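# Dispense one adhesive dot on every gold pad

## Task

Deposit exactly one adhesive dot of about 110 microliters on every gold pad on the plate. Each dot must keep its rounded shape (not squashed flat) and lie wholly inside its own pad. Adhesive anywhere else, other pads included, fails the task if it is more than a small smear. The scrap strip beside the plate may be used for trial dots or for purging paste. Any paste still oozing from the tip, or hanging from it as a long string, will drop straight down after the work is done, even from a height. Finish with the tip raised well above the plate and the arm moved out of the way.

## Robot and tools

ROBOT. One six-joint arm (UR12e-type) carries a paste dispensing head instead of a gripper. A motor drives a plunger against a piston in a 55 ml barrel, and paste exits a plastic tip with a 3 mm opening. There is only one arm, so every motion argument is a single row.

FRAMES. Scene frame: origin on the table top under the arm base, +z up, +y to the left when facing along +x. Positions are in metres and orientation is a wxyz quaternion. The tool point is the centre of the tip's open end, and its own +z axis runs out of the tip. With the tip pointing down, +z of the tool therefore points at the table. For the first 89 mm back from the tip, the tool is only a slim barrel about 28 mm wide. Farther back, a camera block (on tool -y) and a case (mostly on tool -x) stick out as far as 100 mm. At tilts up to 30 degrees, only the tip can touch a flat surface.

ROW FORMAT. Each row has 7 numbers, all in [-1, 1]: dx, dy, dz, rx, ry, rz, plunger. The first six are an offset, not a pose. They are expressed in the tool point's own axes, and 1.0 equals 0.6 m or 180 degrees. rx, ry and rz form one rotation vector. Plunger is a flow rate as a fraction of 640 ul/s of barrel volume: positive pushes paste, negative pulls the plunger back, and values within 0.01 of zero hold it still.

execute_actions(actions): a list of actions, run in order. Each action is a table of up to 15 rows, one row per 1/30 s step, so one action lasts 0.5 s. If a table is shorter, its final row is repeated to fill the 15 steps. Every row is an offset from the tool pose measured when that action began, not from the previous row. For the first action in a call, that start is the pose in the latest result. Between actions the plunger counts as zero. An empty list just returns the state and images. Each step's command is clipped to within 100 mm and 16 degrees of the measured pose, so large offsets need several actions. The result lists some per-step positions, and HELD marks steps that were cut back.

move(target, speed, blocking): target is one row in the same layout, an offset from the pose in the latest result that shows one. The tool point follows a straight path lasting 0.5 to 10 s; if the path would take longer it stops after 10 s, short of the goal. speed is in m/s, from 0.002 to 0.5 (default 0.25), and rotation is capped at twice that value in rad/s. The plunger value is applied from the start of the move until it ends. The path does not avoid obstacles, and the real tip can overshoot the set speed. The arm is stiff: aiming even slightly past contact with something firm can trigger a fault. With blocking=false, the result comes back after 0.5 s while the arm keeps moving. Until you see the move end, use wait or stop, because other motion commands are refused. The 'move:' line reports how it ended (done, off_target, moving, held, fault), any limits that acted (paced means the command was clipped; held means a check blocked steps, after which motion can jump fast), and the remaining distance to the target.

wait(seconds): 0 to 10 s, holding the last command, and it returns early if a running move finishes. stop(): brakes a running move, which needs some room to slow down. zoom_image(camera, region): camera is cam_low (672x504) or cam_wrist (616x616, fisheye); region is [x0, y0, x1, y1] in pixels from the top-left corner, at most 504x504. read_manual(section): only 'licences'. finished_scene(scene): pass the current scene number to end it for good; do this only once the dots are laid, the tip is raised and the arm is clear.

RESULTS. The state line shows the tool point's position, quaternion and velocities in the scene frame. 'Hand target' is the pose the controller is currently driving toward. 'pose unreachable' means the clearance check changed or blocked a command. force_n and torque_nm are single wrist-sensor samples in tool axes and read n/a at the start. Force has noise up to 3.4 N and a fixed offset of about 5.5 N or less. A force z reading clearly lower than its value in free air means the tip is pressing on a surface, and its current height is that surface's height. Joint positions and torques are also reported, and torques are non-zero even in free air. For the dispenser, left_ml is the paste remaining, and status is ready, moving, empty or fault.

DISPENSING BEHAVIOUR. Pressure has to build before paste comes out, so the first push, and any push after a pull-back, delivers less than its nominal volume. Flow then carries on after the plunger stops until a pull-back ends it. Too large a pull-back opens a gap that the next push must close first. As a rough guide, 110 ul at plunger 0.5 is about 0.34 s of nominal travel, but calibrate on the scrap strip first. Hold the tip above the surface at about the dot's diameter or a little less. Lower than that flattens the dot; touching the surface blocks the flow; higher than that produces a stray thread. A tilted tip puts the paste off to one side. After each dot, stop the flow and lift straight up until the thread breaks, because moving sideways drags a string. Leftover paste on the tip drops onto the next surface it comes near. If a blocked tip stalls the motor (status fault), keep the tip in place and pull back for a long time before lifting, or the stored pressure will pour out.

AVOID. Hard contact: 150 N on any part, or a joint torque reaching its limit (elbow 130 N m, wrists 46.9 N m), causes a 10 s stop that skips the rest of the call. Avoid drips over the plate, dragged strings, and prolonged holding that overheats motors (a warning appears at 70 C and the brakes engage at 85 C).

Each tool is called after "Emit:" as name([rows], argument=value, ...), one row to a line, values as JSON.

## Session

Emit:
execute_actions(actions=[])

Scene clock: 0.00 s.
end_effector_position=(+0.6087, -0.1323, +0.2773) left_ml=21.0 status=ready force_n=(+1.3, +1.7, +3.6) torque_nm=(+0.61, -0.55, -0.09) end_effector_quat_wxyz=(-0.279, +0.660, +0.644, +0.269) end_effector_velocity=(+0.000, -0.000, +0.001) end_effector_angular_velocity=(+0.000, -0.001, -0.001)
Joint positions: [-0.297 -1.728  1.955 -1.801 -1.57  -1.868]
Joint velocities: [-0.    -0.001 -0.    -0.     0.001 -0.   ]
Joint torques (N m, as the arm reports them, + toward a larger angle): no reading
Hand target: +0.609, -0.132, +0.277; -0.279, +0.660, +0.644, +0.269

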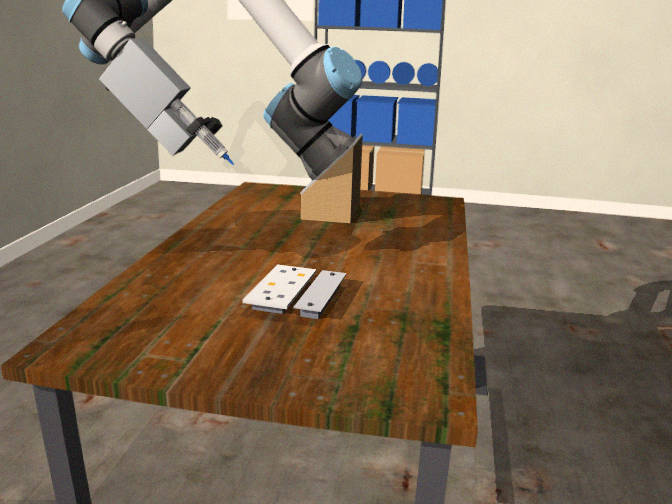

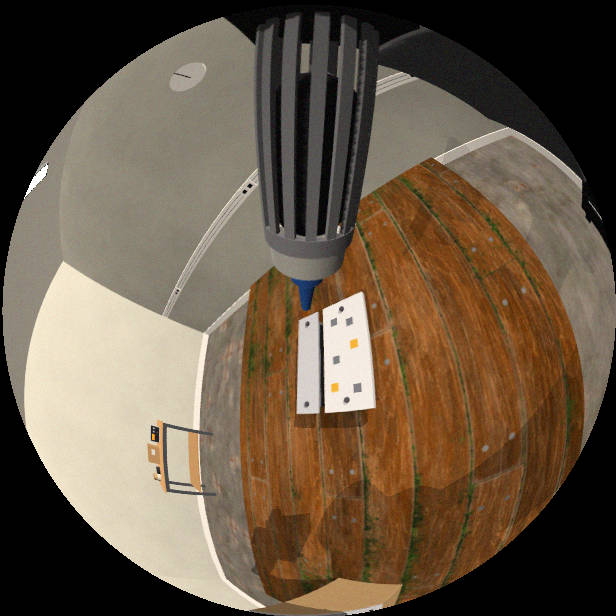

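Emit:
move(target=[0.032,0.317,0.397,0,-0.253,0,0])

Scene clock: 10.40 s.
end_effector_position=(+0.7973, +0.0493, +0.1198) left_ml=21.0 status=ready force_n=(-2.9, -3.5, -1.5) torque_nm=(-1.11, +1.24, +0.06) end_effector_quat_wxyz=(-0.009, +0.712, +0.702, -0.007) end_effector_velocity=(+0.001, +0.000, +0.000) end_effector_angular_velocity=(-0.006, +0.002, -0.001)
Joint positions: [ 0.227 -1.002  1.769 -2.114 -2.339 -1.253]
Joint velocities: [ 0.002  0.006 -0.007  0.008 -0.005  0.007]
Joint torques (N m, as the arm reports them, + toward a larger angle): [ 68.7  -35.72 -40.15   0.16  -2.19   2.63]
Hand target: +0.797, +0.049, +0.120; -0.009, +0.712, +0.702, -0.008
Off the commanded pose: 0.001 m, 0 deg.
move: done
camera_calibration (this result's frames):
cam_wrist: T_world_to_cam=[[-0.0277909, -0.999208, 0.0284827, 0.0663526], [-0.827927, 0.00704156, -0.560792, 0.725799], [0.560147, -0.0391665, -0.827467, -0.24585], [0, 0, 0, 1]] pos_world=[0.740465, 0.0515601, 0.201699]

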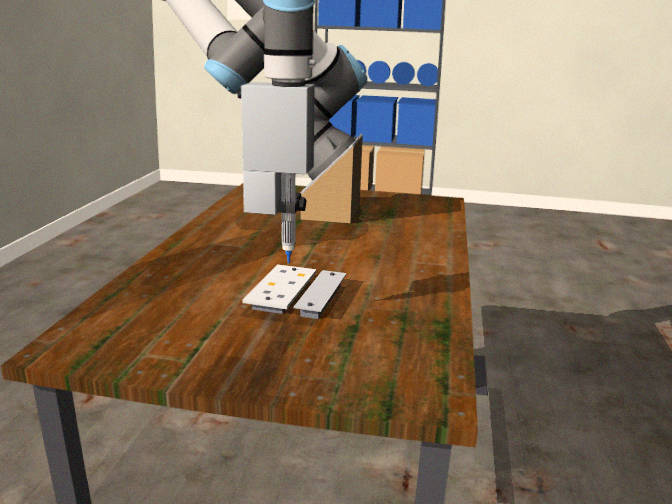

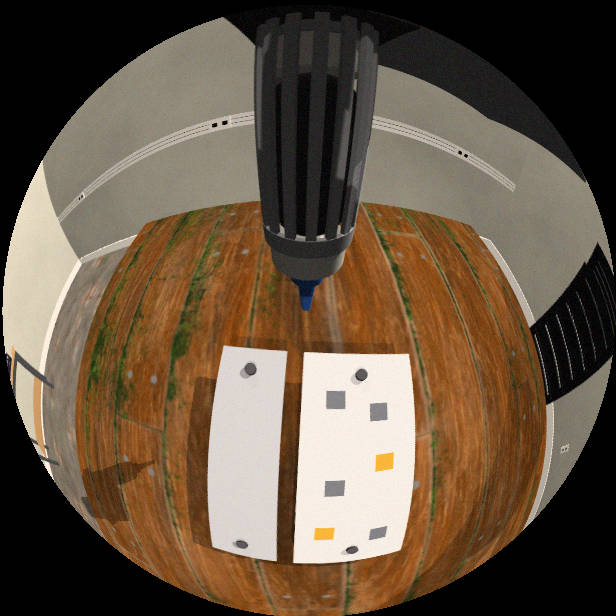

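Emit:
move(target=[0.08,-0.08,0.08,0,0,0,0])

Scene clock: 15.87 s.
end_effector_position=(+0.7490, +0.0979, +0.0732) left_ml=21.0 status=ready force_n=(-2.2, -1.6, -1.9) torque_nm=(-0.75, +1.21, -0.02) end_effector_quat_wxyz=(-0.009, +0.712, +0.702, -0.007) end_effector_velocity=(-0.002, +0.001, -0.002) end_effector_angular_velocity=(-0.001, -0.001, +0.000)
Joint positions: [ 0.239 -0.968  1.879 -2.246 -2.336 -1.235]
Joint velocities: [ 0.001  0.001  0.004 -0.006 -0.001  0.   ]
Joint torques (N m, as the arm reports them, + toward a larger angle): [ 66.22 -30.45 -18.34  -5.68   2.15  -1.9 ]
Hand target: +0.749, +0.098, +0.073; -0.009, +0.712, +0.702, -0.007
Off the commanded pose: 0.000 m, 0 deg.
move: done
camera_calibration (this result's frames):
cam_wrist: T_world_to_cam=[[-0.0279994, -0.999202, 0.0284789, 0.115112], [-0.827969, 0.00721943, -0.560728, 0.659338], [0.560075, -0.0392797, -0.82751, -0.255389], [0, 0, 0, 1]] pos_world=[0.692171, 0.100229, 0.155094]

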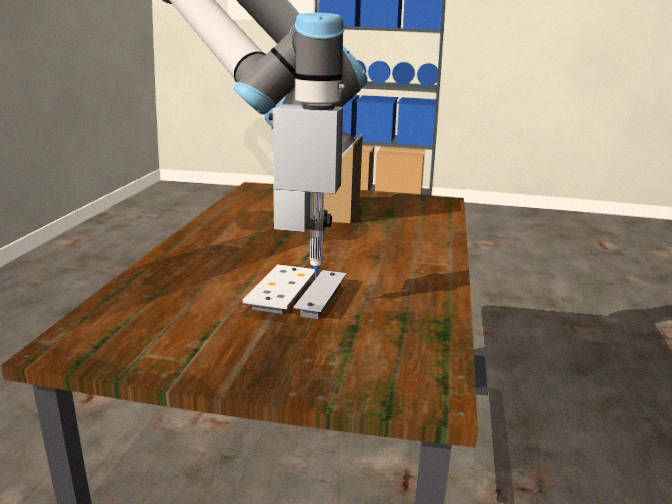

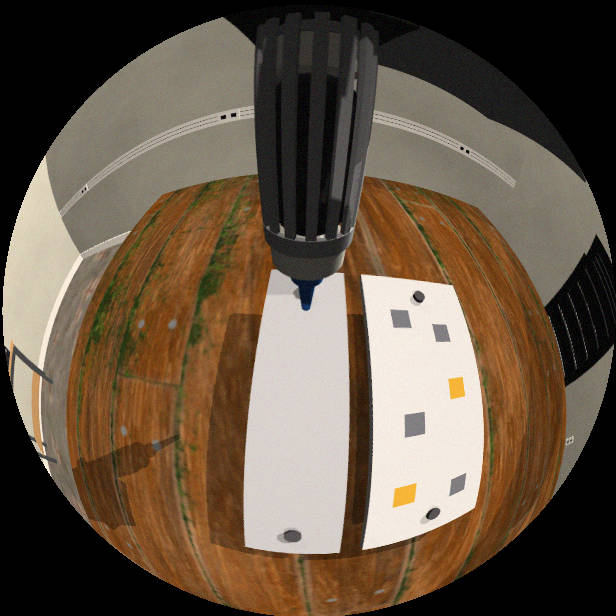

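Emit:
move(target=[0,-0.03,0.06,0,0,0,0], speed=0.05)

Emit:
zoom_image(camera="cam_low", region=[230,230,370,330])

Scene clock: 24.60 s.
end_effector_position=(+0.7303, +0.0982, +0.0379) left_ml=21.0 status=ready force_n=(-4.9, +4.4, -4.2) torque_nm=(+1.48, +1.73, -0.03) end_effector_quat_wxyz=(-0.009, +0.712, +0.702, -0.007) end_effector_velocity=(-0.001, -0.001, -0.002) end_effector_angular_velocity=(-0.001, +0.000, -0.000)
Joint positions: [ 0.213 -0.957  1.941 -2.343 -2.341 -1.271]
Joint velocities: [-0.002  0.     0.003 -0.005 -0.001 -0.002]
Joint torques (N m, as the arm reports them, + toward a larger angle): [ 29.24 -30.81 -15.41  -5.25  -2.01  -2.51]
Hand target: +0.730, +0.098, +0.038; -0.009, +0.712, +0.702, -0.007
Off the commanded pose: 0.000 m, 0 deg.
move: done
camera_calibration (this result's frames):
cam_wrist: T_world_to_cam=[[-0.0280262, -0.999199, 0.0285531, 0.115915], [-0.827977, 0.00720063, -0.560716, 0.623982], [0.560062, -0.0393561, -0.827515, -0.274131], [0, 0, 0, 1]] pos_world=[0.673422, 0.100541, 0.11972]

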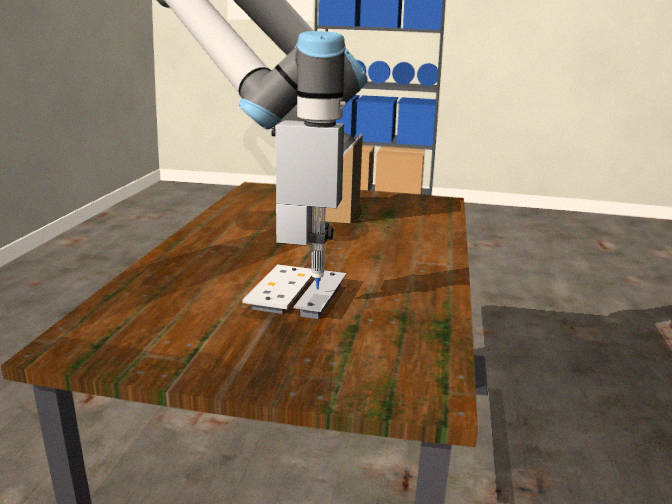

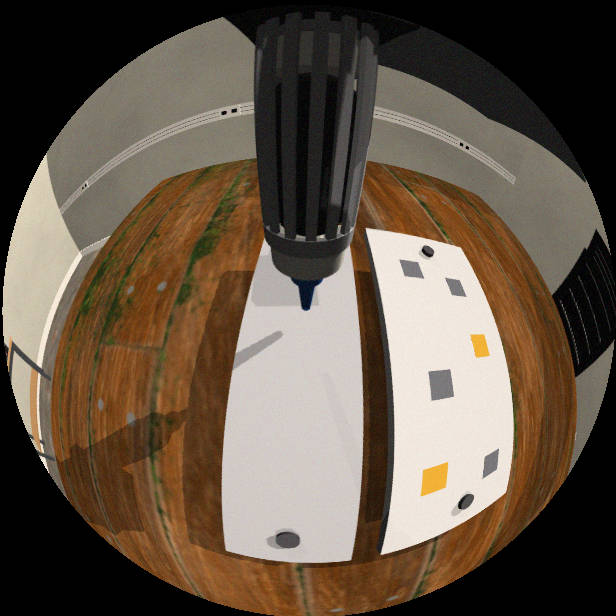

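Region (230, 230, 370, 330) of cam_low's 672x504 image, scaled by 3.600, with more detail than that image has; it fills the top 360 rows of this view, and the rest is white.

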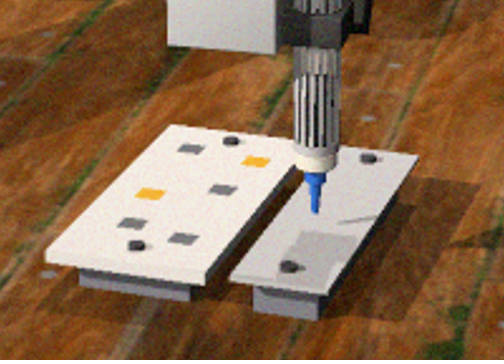

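Emit:
move(target=[0,0,0.0133,0,0,0,0], speed=0.01)

Scene clock: 27.13 s.
end_effector_position=(+0.7301, +0.0982, +0.0301) left_ml=21.0 status=ready force_n=(-2.3, +5.7, -3.8) torque_nm=(+2.03, +0.68, -0.13) end_effector_quat_wxyz=(-0.009, +0.712, +0.702, -0.007) end_effector_velocity=(+0.000, +0.000, -0.002) end_effector_angular_velocity=(-0.000, -0.001, +0.001)
Joint positions: [ 0.206 -0.951  1.947 -2.362 -2.343 -1.28 ]
Joint velocities: [-0.001  0.002  0.002 -0.006 -0.001 -0.003]
Joint torques (N m, as the arm reports them, + toward a larger angle): [ 32.33 -32.33 -16.82  -5.93  -2.08  -2.8 ]
Hand target: +0.730, +0.098, +0.030; -0.009, +0.712, +0.702, -0.007
Off the commanded pose: 0.000 m, 0 deg.
move: done
camera_calibration (this result's frames):
cam_wrist: T_world_to_cam=[[-0.0280331, -0.999198, 0.0285753, 0.116143], [-0.827984, 0.00719439, -0.560705, 0.619478], [0.56005, -0.0393782, -0.827522, -0.280436], [0, 0, 0, 1]] pos_world=[0.673233, 0.10055, 0.111959]

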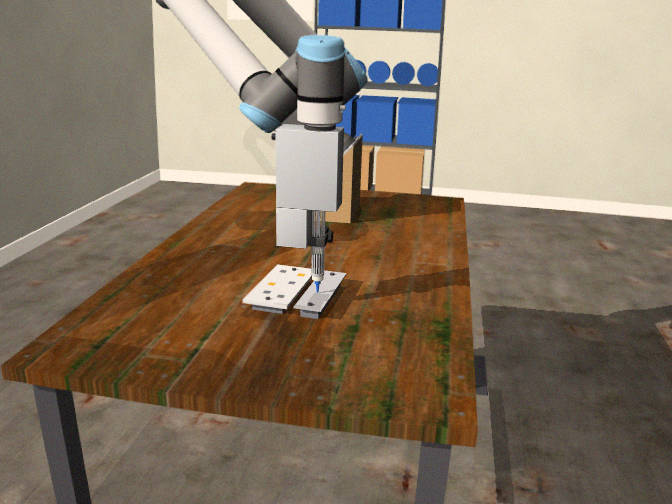

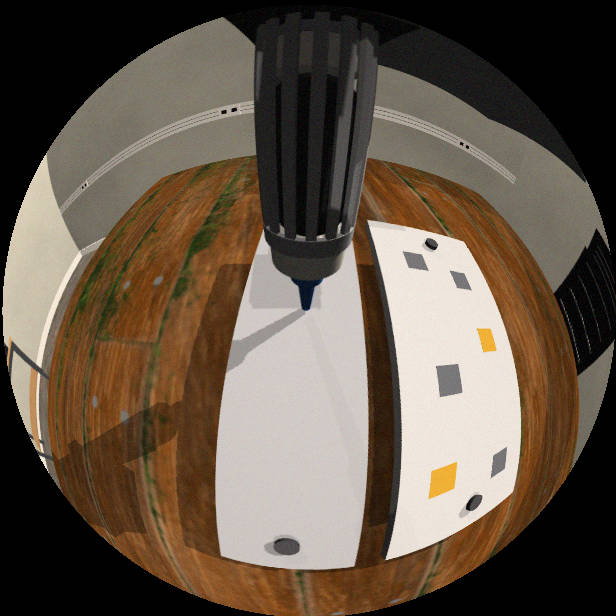

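Emit:
execute_actions([
  [[0,0,-0.006,0,0,0,0]],
  [[0,0,0,0,0,0,0.6]],
  [[0,0,0,0,0,0,0]],
  [[0,0,0,0,0,0,0]],
  [[0,0,0,0,0,0,0]],
  [[0,0,0,0,0,0,-0.3]],
  [[0,0,-0.02,0,0,0,0]],
  [[0,0,-0.03,0,0,0,0]],
  [[0,0.03,0,0,0,0,0]],
])

Emit:
zoom_image(camera="cam_wrist", region=[200,250,500,500])

Scene clock: 34.67 s.
end_effector_position=(+0.7486, +0.0979, +0.0628) left_ml=20.9 status=ready force_n=(-0.5, +3.7, -2.9) torque_nm=(+1.49, +0.13, -0.05) end_effector_quat_wxyz=(-0.009, +0.712, +0.702, -0.007) end_effector_velocity=(+0.002, +0.001, -0.001) end_effector_angular_velocity=(+0.002, +0.002, -0.001)
Joint positions: [ 0.23  -0.961  1.888 -2.271 -2.338 -1.247]
Joint velocities: [-0.002  0.004 -0.005  0.001  0.002 -0.001]
Joint torques (N m, as the arm reports them, + toward a larger angle): [ 28.18 -31.16 -35.82  -0.35  -2.26  -2.9 ]
Hand target: +0.749, +0.098, +0.063; -0.009, +0.712, +0.702, -0.007
Off the commanded pose: 0.000 m, 0 deg.
Step readings (end_effector_position; steps 1 to 15: 1st action; 16 to 30: 2nd action; 31 to 45: 3rd action; 46 to 60: 4th action; 61 to 75: 5th action; 76 to 90: 6th action; 91 to 105: 7th action; 106 to 120: 8th action; 121 to 135: 9th action):
0: (+0.7301, +0.0982, +0.0299)
1: (+0.7301, +0.0982, +0.0299)
2: (+0.7300, +0.0982, +0.0301)
4: (+0.7300, +0.0981, +0.0314)
8: (+0.7300, +0.0981, +0.0329)
15: (+0.7301, +0.0982, +0.0336)
16: (+0.7302, +0.0982, +0.0336)
17: (+0.7302, +0.0982, +0.0336)
19: (+0.7302, +0.0982, +0.0336)
23: (+0.7302, +0.0982, +0.0336)
30: (+0.7302, +0.0982, +0.0336)
31: (+0.7302, +0.0982, +0.0336)
32: (+0.7302, +0.0982, +0.0336)
34: (+0.7302, +0.0982, +0.0336)
38: (+0.7302, +0.0982, +0.0336)
45: (+0.7302, +0.0982, +0.0336)
46: (+0.7302, +0.0982, +0.0336)
47: (+0.7302, +0.0982, +0.0336)
49: (+0.7302, +0.0982, +0.0336)
53: (+0.7302, +0.0982, +0.0336)
60: (+0.7302, +0.0982, +0.0336)
61: (+0.7302, +0.0982, +0.0336)
62: (+0.7302, +0.0982, +0.0336)
64: (+0.7302, +0.0982, +0.0336)
68: (+0.7302, +0.0982, +0.0336)
75: (+0.7302, +0.0982, +0.0336)
76: (+0.7302, +0.0982, +0.0336)
77: (+0.7302, +0.0982, +0.0336)
79: (+0.7302, +0.0982, +0.0336)
83: (+0.7302, +0.0982, +0.0336)
90: (+0.7302, +0.0982, +0.0336)
91: (+0.7302, +0.0982, +0.0336)
92: (+0.7303, +0.0982, +0.0348)
94: (+0.7304, +0.0982, +0.0394)
98: (+0.7304, +0.0982, +0.0439)
105: (+0.7304, +0.0982, +0.0454)
106: (+0.7304, +0.0982, +0.0455)
107: (+0.7307, +0.0982, +0.0473)
109: (+0.7310, +0.0982, +0.0542)
113: (+0.7309, +0.0982, +0.0609)
120: (+0.7309, +0.0982, +0.0631)
121: (+0.7309, +0.0981, +0.0632)
122: (+0.7322, +0.0982, +0.0632)
124: (+0.7392, +0.0981, +0.0632)
128: (+0.7462, +0.0979, +0.0630)
135: end_effector_position above
camera_calibration (this result's frames):
cam_wrist: T_world_to_cam=[[-0.0279923, -0.999203, 0.0284657, 0.115398], [-0.827913, 0.00721711, -0.56081, 0.653058], [0.560157, -0.0392654, -0.827455, -0.263842], [0, 0, 0, 1]] pos_world=[0.691698, 0.100233, 0.144638]

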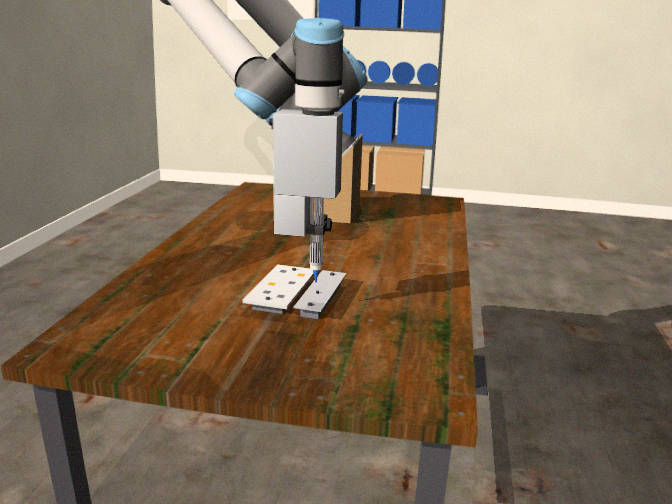

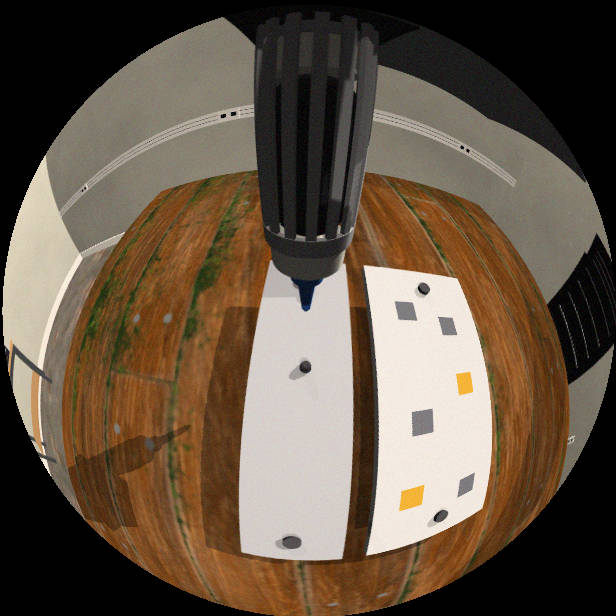

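Region (200, 250, 500, 500) of cam_wrist's 616x616 image, scaled by 1.680, with more detail than that image has.

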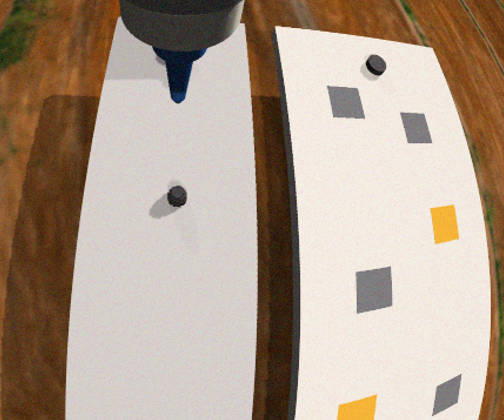

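Emit:
move(target=[-0.19,-0.036,0,0,0,0,0], speed=0.15)

Scene clock: 39.27 s.
end_effector_position=(+0.7254, -0.0157, +0.0631) left_ml=20.9 status=ready force_n=(+0.4, -0.8, +2.4) torque_nm=(-0.21, +0.10, -0.03) end_effector_quat_wxyz=(-0.009, +0.712, +0.702, -0.007) end_effector_velocity=(-0.000, -0.002, +0.001) end_effector_angular_velocity=(+0.001, -0.001, -0.000)
Joint positions: [ 0.135 -1.116  1.982 -2.301 -2.355 -1.378]
Joint velocities: [-0.001 -0.004  0.002 -0.001  0.    -0.003]
Joint torques (N m, as the arm reports them, + toward a larger angle): [ 24.73 -58.71 -18.06  -5.51  -2.01  -2.76]
Hand target: +0.725, -0.016, +0.063; -0.009, +0.712, +0.702, -0.007
Off the commanded pose: 0.000 m, 0 deg.
move: done
camera_calibration (this result's frames):
cam_wrist: T_world_to_cam=[[-0.0280129, -0.999195, 0.0286998, 0.00121428], [-0.827888, 0.00710097, -0.560849, 0.63486], [0.560194, -0.0394712, -0.827421, -0.255064], [0, 0, 0, 1]] pos_world=[0.668512, -0.0133625, 0.14498]

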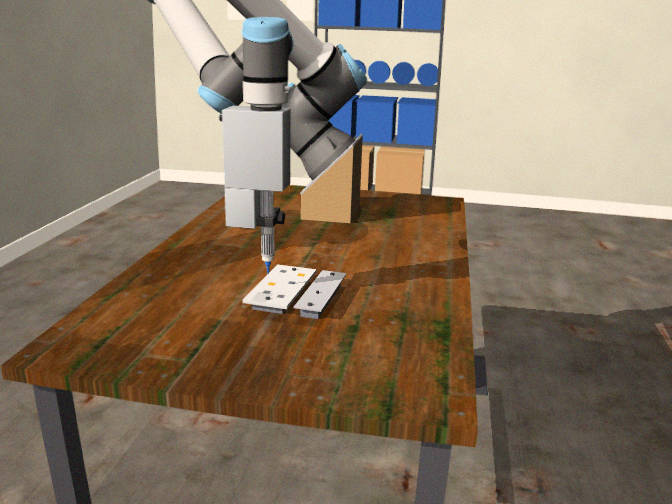

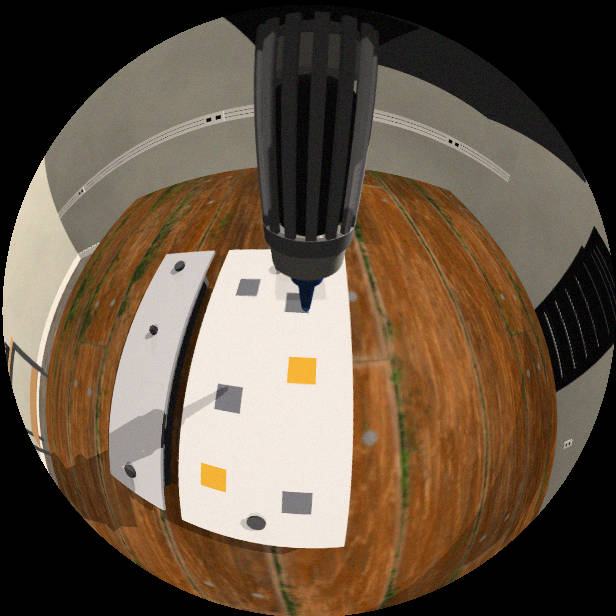

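Emit:
move(target=[0.003,-0.031,0.047,0,0,0,0], speed=0.05)

Scene clock: 42.43 s.
end_effector_position=(+0.7063, -0.0136, +0.0356) left_ml=20.9 status=ready force_n=(+1.4, -0.2, +2.3) torque_nm=(-0.13, -0.39, -0.12) end_effector_quat_wxyz=(-0.009, +0.712, +0.702, -0.007) end_effector_velocity=(-0.001, -0.000, -0.003) end_effector_angular_velocity=(-0.000, +0.001, -0.000)
Joint positions: [ 0.114 -1.111  2.039 -2.385 -2.358 -1.409]
Joint velocities: [-0.003  0.001  0.004 -0.006 -0.    -0.003]
Joint torques (N m, as the arm reports them, + toward a larger angle): [ 23.24 -28.05 -14.53  -5.64  -2.25  -2.31]
Hand target: +0.706, -0.014, +0.035; -0.009, +0.712, +0.702, -0.007
Off the commanded pose: 0.000 m, 0 deg.
move: done
camera_calibration (this result's frames):
cam_wrist: T_world_to_cam=[[-0.0280381, -0.999193, 0.0287645, 0.00356786], [-0.827904, 0.00708674, -0.560825, 0.603569], [0.560168, -0.0395387, -0.827435, -0.267067], [0, 0, 0, 1]] pos_world=[0.6494, -0.0112718, 0.117414]

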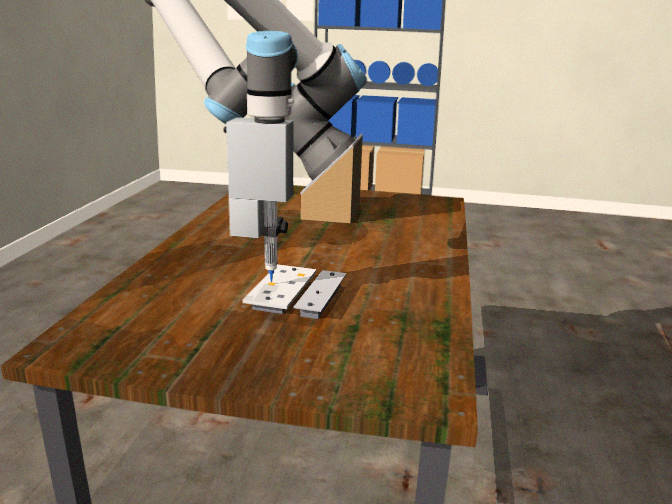

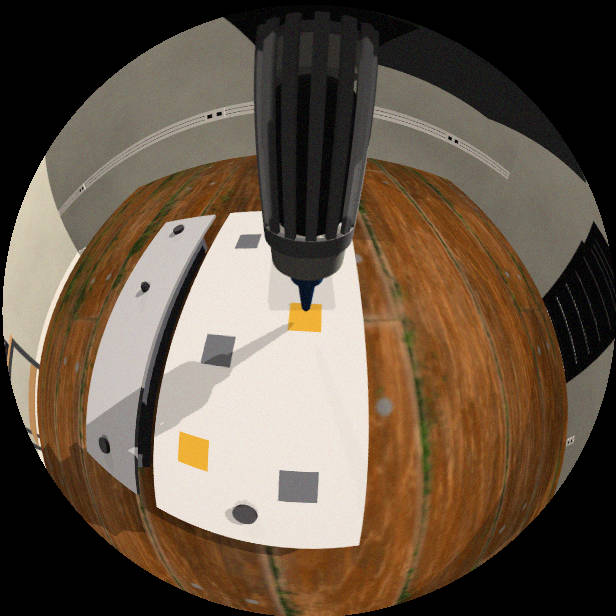

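Emit:
execute_actions([
  [[0,0,0.002,0,0,0,0]],
  [[0,0,0,0,0,0,0.645]],
  [[0,0,0,0,0,0,0]],
  [[0,0,0,0,0,0,0]],
  [[0,0,0,0,0,0,0]],
  [[0,0,0,0,0,0,-0.3]],
  [[0,0,-0.02,0,0,0,0]],
  [[0,0,-0.028,0,0,0,0]],
  [[0.082,-0.085,0,0,0,0,0]],
  [[0,0,0,0,0,0,0]],
])

Scene clock: 51.70 s.
end_effector_position=(+0.6575, +0.0355, +0.0639) left_ml=20.8 status=ready force_n=(-3.0, -1.4, +1.9) torque_nm=(-0.30, +1.32, +0.04) end_effector_quat_wxyz=(-0.009, +0.712, +0.702, -0.007) end_effector_velocity=(-0.000, +0.000, -0.000) end_effector_angular_velocity=(+0.001, +0.001, +0.000)
Joint positions: [ 0.197 -1.13   2.09  -2.335 -2.345 -1.293]
Joint velocities: [-0.001  0.     0.     0.     0.001 -0.   ]
Joint torques (N m, as the arm reports them, + toward a larger angle): [ 20.98 -47.36 -34.62  -4.78  -1.03  -3.08]
Hand target: +0.658, +0.035, +0.064; -0.009, +0.712, +0.702, -0.007
Off the commanded pose: 0.000 m, 0 deg.
Step readings (end_effector_position; steps 1 to 15: 1st action; 16 to 30: 2nd action; 31 to 45: 3rd action; 46 to 60: 4th action; 61 to 75: 5th action; 76 to 90: 6th action; 91 to 105: 7th action; 106 to 120: 8th action; 121 to 135: 9th action; 136 to 150: 10th action):
0: (+0.7061, -0.0136, +0.0354)
1: (+0.7061, -0.0136, +0.0354)
2: (+0.7062, -0.0136, +0.0353)
4: (+0.7062, -0.0136, +0.0349)
8: (+0.7062, -0.0136, +0.0345)
15: (+0.7062, -0.0136, +0.0344)
16: (+0.7062, -0.0136, +0.0344)
17: (+0.7062, -0.0136, +0.0344)
19: (+0.7062, -0.0136, +0.0344)
23: (+0.7062, -0.0136, +0.0344)
30: (+0.7062, -0.0136, +0.0344)
31: (+0.7062, -0.0136, +0.0344)
32: (+0.7062, -0.0136, +0.0344)
34: (+0.7062, -0.0136, +0.0344)
38: (+0.7062, -0.0136, +0.0344)
45: (+0.7062, -0.0136, +0.0344)
46: (+0.7062, -0.0136, +0.0344)
47: (+0.7062, -0.0136, +0.0344)
49: (+0.7062, -0.0136, +0.0344)
53: (+0.7062, -0.0136, +0.0344)
60: (+0.7062, -0.0136, +0.0344)
61: (+0.7062, -0.0136, +0.0344)
62: (+0.7062, -0.0136, +0.0344)
64: (+0.7062, -0.0136, +0.0344)
68: (+0.7062, -0.0136, +0.0344)
75: (+0.7062, -0.0136, +0.0344)
76: (+0.7062, -0.0136, +0.0344)
77: (+0.7062, -0.0136, +0.0344)
79: (+0.7062, -0.0136, +0.0344)
83: (+0.7062, -0.0136, +0.0344)
90: (+0.7062, -0.0136, +0.0344)
91: (+0.7062, -0.0136, +0.0344)
92: (+0.7063, -0.0137, +0.0354)
94: (+0.7064, -0.0137, +0.0399)
98: (+0.7064, -0.0137, +0.0444)
105: (+0.7065, -0.0137, +0.0461)
106: (+0.7065, -0.0137, +0.0462)
107: (+0.7068, -0.0136, +0.0479)
109: (+0.7070, -0.0137, +0.0543)
113: (+0.7070, -0.0137, +0.0605)
120: (+0.7069, -0.0137, +0.0627)
121: (+0.7069, -0.0136, +0.0627)
122: (+0.7050, -0.0105, +0.0634)
124: (+0.6865, +0.0077, +0.0632)
128: (+0.6649, +0.0275, +0.0630)
135: (+0.6575, +0.0354, +0.0639)
136: (+0.6573, +0.0356, +0.0639)
137: (+0.6572, +0.0357, +0.0639)
139: (+0.6572, +0.0357, +0.0639)
143: (+0.6573, +0.0357, +0.0639)
150: end_effector_position above
camera_calibration (this result's frames):
cam_wrist: T_world_to_cam=[[-0.0277732, -0.999211, 0.0284049, 0.0503272], [-0.82793, 0.00707082, -0.560786, 0.578719], [0.560143, -0.0390921, -0.827473, -0.214347], [0, 0, 0, 1]] pos_world=[0.600602, 0.0378162, 0.145742]

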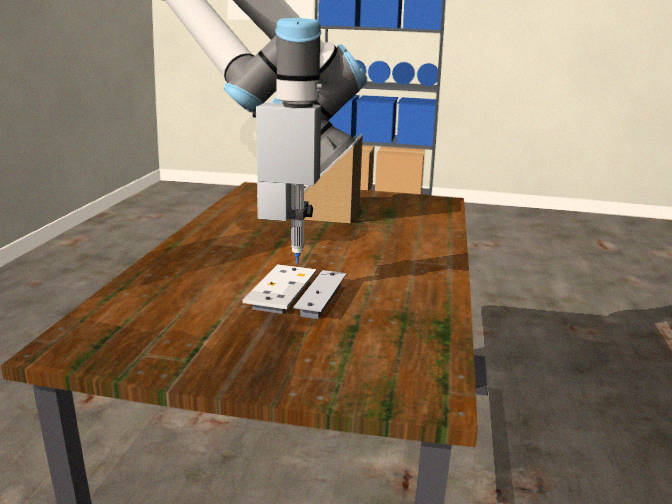

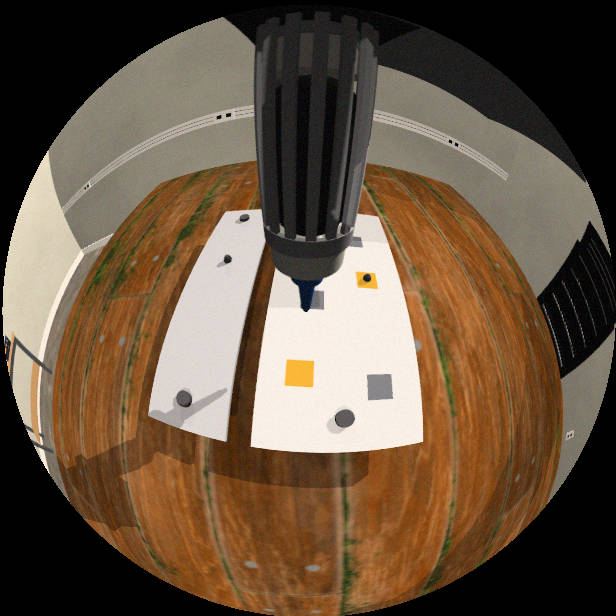

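Target x −.021, y +.003.

Emit:
move(target=[0.005,-0.034,0.047,0,0,0,0], speed=0.05)

Scene clock: 55.00 s.
end_effector_position=(+0.6366, +0.0388, +0.0364) left_ml=20.8 status=ready force_n=(+3.3, +4.2, -1.3) torque_nm=(+1.74, -1.15, -0.04) end_effector_quat_wxyz=(-0.009, +0.712, +0.702, -0.007) end_effector_velocity=(-0.001, +0.001, -0.002) end_effector_angular_velocity=(+0.001, +0.001, +0.001)
Joint positions: [ 0.177 -1.119  2.148 -2.422 -2.348 -1.32 ]
Joint velocities: [-0.001  0.002  0.003 -0.006  0.001 -0.003]
Joint torques (N m, as the arm reports them, + toward a larger angle): [ 19.07 -24.27 -15.06  -6.24  -1.99  -2.3 ]
Hand target: +0.636, +0.039, +0.036; -0.009, +0.712, +0.702, -0.007
Off the commanded pose: 0.000 m, 0 deg.
move: done
camera_calibration (this result's frames):
cam_wrist: T_world_to_cam=[[-0.0278004, -0.999208, 0.0284666, 0.053851], [-0.827946, 0.00705974, -0.560764, 0.545968], [0.560119, -0.0391582, -0.827486, -0.225278], [0, 0, 0, 1]] pos_world=[0.579711, 0.0411325, 0.118212]

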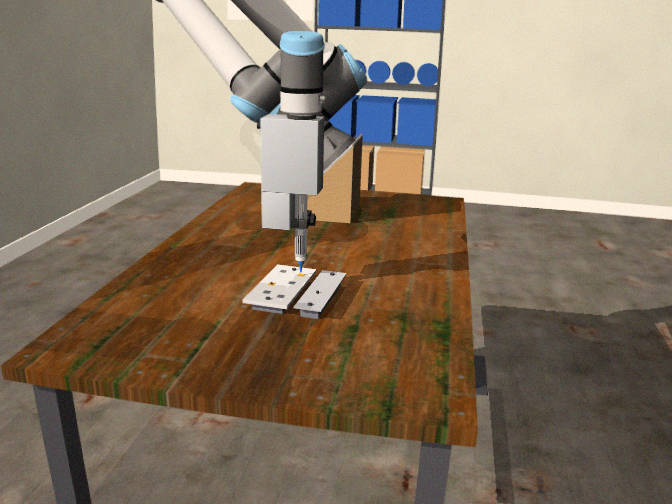

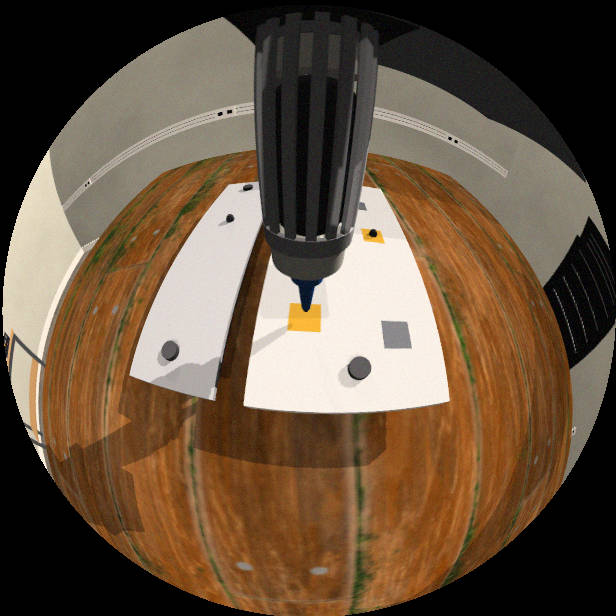

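Emit:
execute_actions([
  [[0,0,0.003,0,0,0,0]],
  [[0,0,0,0,0,0,0.645]],
  [[0,0,0,0,0,0,0]],
  [[0,0,0,0,0,0,0]],
  [[0,0,0,0,0,0,0]],
  [[0,0,0,0,0,0,-0.3]],
  [[0,0,-0.02,0,0,0,0]],
  [[0,0,-0.05,0,0,0,-0.3]],
  [[0.1,0,-0.1,0,0,0,0]],
  [[0.1,0,-0.05,0,0,0,0]],
])

Emit:
finished_scene(scene=1)

Scene clock: 63.57 s.
end_effector_position=(+0.6409, +0.1564, +0.1644) left_ml=20.8 status=ready force_n=(-2.5, +4.0, +8.5) torque_nm=(+1.58, +0.91, +0.01) end_effector_quat_wxyz=(-0.009, +0.712, +0.702, -0.006) end_effector_velocity=(+0.002, +0.010, +0.006) end_effector_angular_velocity=(-0.002, +0.002, -0.002)
Joint positions: [ 0.407 -1.062  1.952 -2.082 -2.284 -1.022]
Joint velocities: [ 0.013  0.015 -0.021  0.02   0.004  0.021]
Joint torques (N m, as the arm reports them, + toward a larger angle): [ 56.12 -20.44 -41.66  -0.5    2.09   1.56]
Hand target: +0.641, +0.157, +0.165; -0.009, +0.712, +0.702, -0.006
Off the commanded pose: 0.001 m, 0 deg.
Step readings (end_effector_position; steps 1 to 15: 1st action; 16 to 30: 2nd action; 31 to 45: 3rd action; 46 to 60: 4th action; 61 to 75: 5th action; 76 to 90: 6th action; 91 to 105: 7th action; 106 to 120: 8th action; 121 to 135: 9th action; 136 to 150: 10th action):
0: (+0.6364, +0.0389, +0.0362)
1: (+0.6364, +0.0389, +0.0362)
2: (+0.6365, +0.0389, +0.0360)
4: (+0.6365, +0.0388, +0.0354)
8: (+0.6365, +0.0388, +0.0348)
15: (+0.6365, +0.0388, +0.0346)
16: (+0.6365, +0.0388, +0.0346)
17: (+0.6365, +0.0388, +0.0346)
19: (+0.6365, +0.0388, +0.0346)
23: (+0.6365, +0.0388, +0.0346)
30: (+0.6365, +0.0388, +0.0346)
31: (+0.6365, +0.0388, +0.0346)
32: (+0.6365, +0.0388, +0.0346)
34: (+0.6365, +0.0388, +0.0346)
38: (+0.6365, +0.0388, +0.0346)
45: (+0.6365, +0.0388, +0.0346)
46: (+0.6365, +0.0388, +0.0346)
47: (+0.6365, +0.0388, +0.0346)
49: (+0.6365, +0.0388, +0.0346)
53: (+0.6365, +0.0388, +0.0346)
60: (+0.6365, +0.0388, +0.0346)
61: (+0.6365, +0.0388, +0.0346)
62: (+0.6365, +0.0388, +0.0346)
64: (+0.6365, +0.0388, +0.0346)
68: (+0.6365, +0.0388, +0.0346)
75: (+0.6365, +0.0388, +0.0346)
76: (+0.6365, +0.0388, +0.0346)
77: (+0.6365, +0.0388, +0.0346)
79: (+0.6365, +0.0388, +0.0346)
83: (+0.6365, +0.0388, +0.0346)
90: (+0.6365, +0.0388, +0.0346)
91: (+0.6365, +0.0388, +0.0346)
92: (+0.6366, +0.0388, +0.0357)
94: (+0.6367, +0.0387, +0.0401)
98: (+0.6367, +0.0387, +0.0446)
105: (+0.6368, +0.0388, +0.0463)
106: (+0.6368, +0.0388, +0.0464)
107: (+0.6378, +0.0389, +0.0492)
109: (+0.6386, +0.0388, +0.0605)
113: (+0.6379, +0.0387, +0.0718)
120: (+0.6375, +0.0387, +0.0758)
121: (+0.6375, +0.0388, +0.0760)
122: (+0.6385, +0.0418, +0.0782)
124: (+0.6410, +0.0620, +0.0982)
128: (+0.6393, +0.0875, +0.1245)
135: (+0.6396, +0.0975, +0.1347)
136: (+0.6396, +0.0979, +0.1351)
137: (+0.6397, +0.1017, +0.1366)
139: (+0.6394, +0.1232, +0.1473)
143: (+0.6397, +0.1473, +0.1599)
150: end_effector_position above
camera_calibration (this result's frames):
cam_wrist: T_world_to_cam=[[-0.0271706, -0.999275, 0.0266806, 0.167709], [-0.826795, 0.00746333, -0.562454, 0.619971], [0.561847, -0.0373415, -0.826398, -0.118715], [0, 0, 0, 1]] pos_world=[0.583845, 0.158527, 0.246125]

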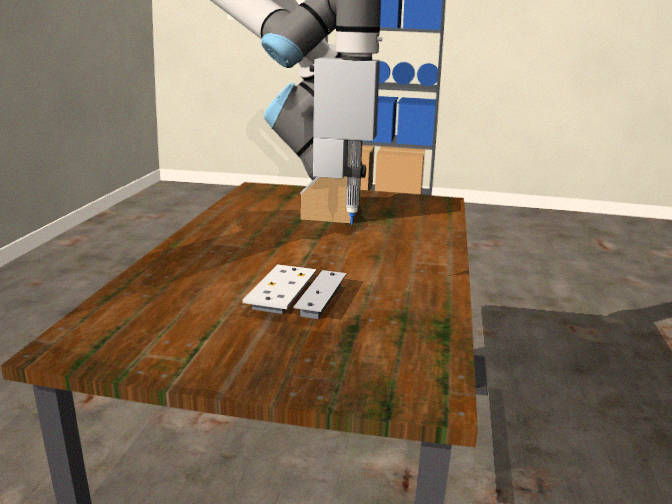

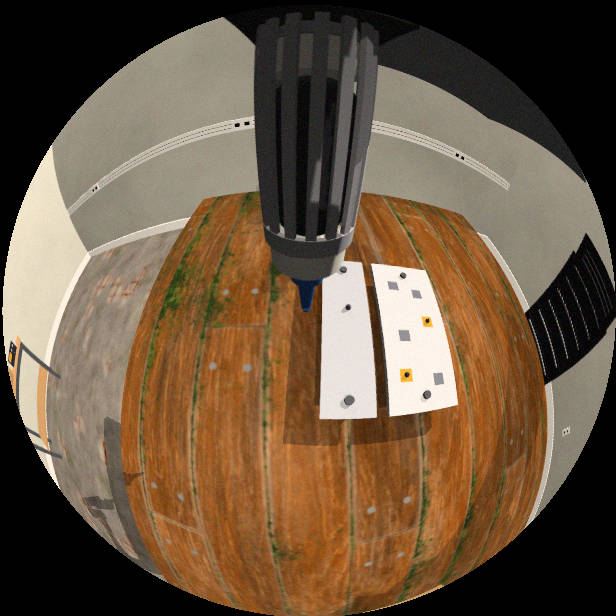

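The scene is finished: the task was done.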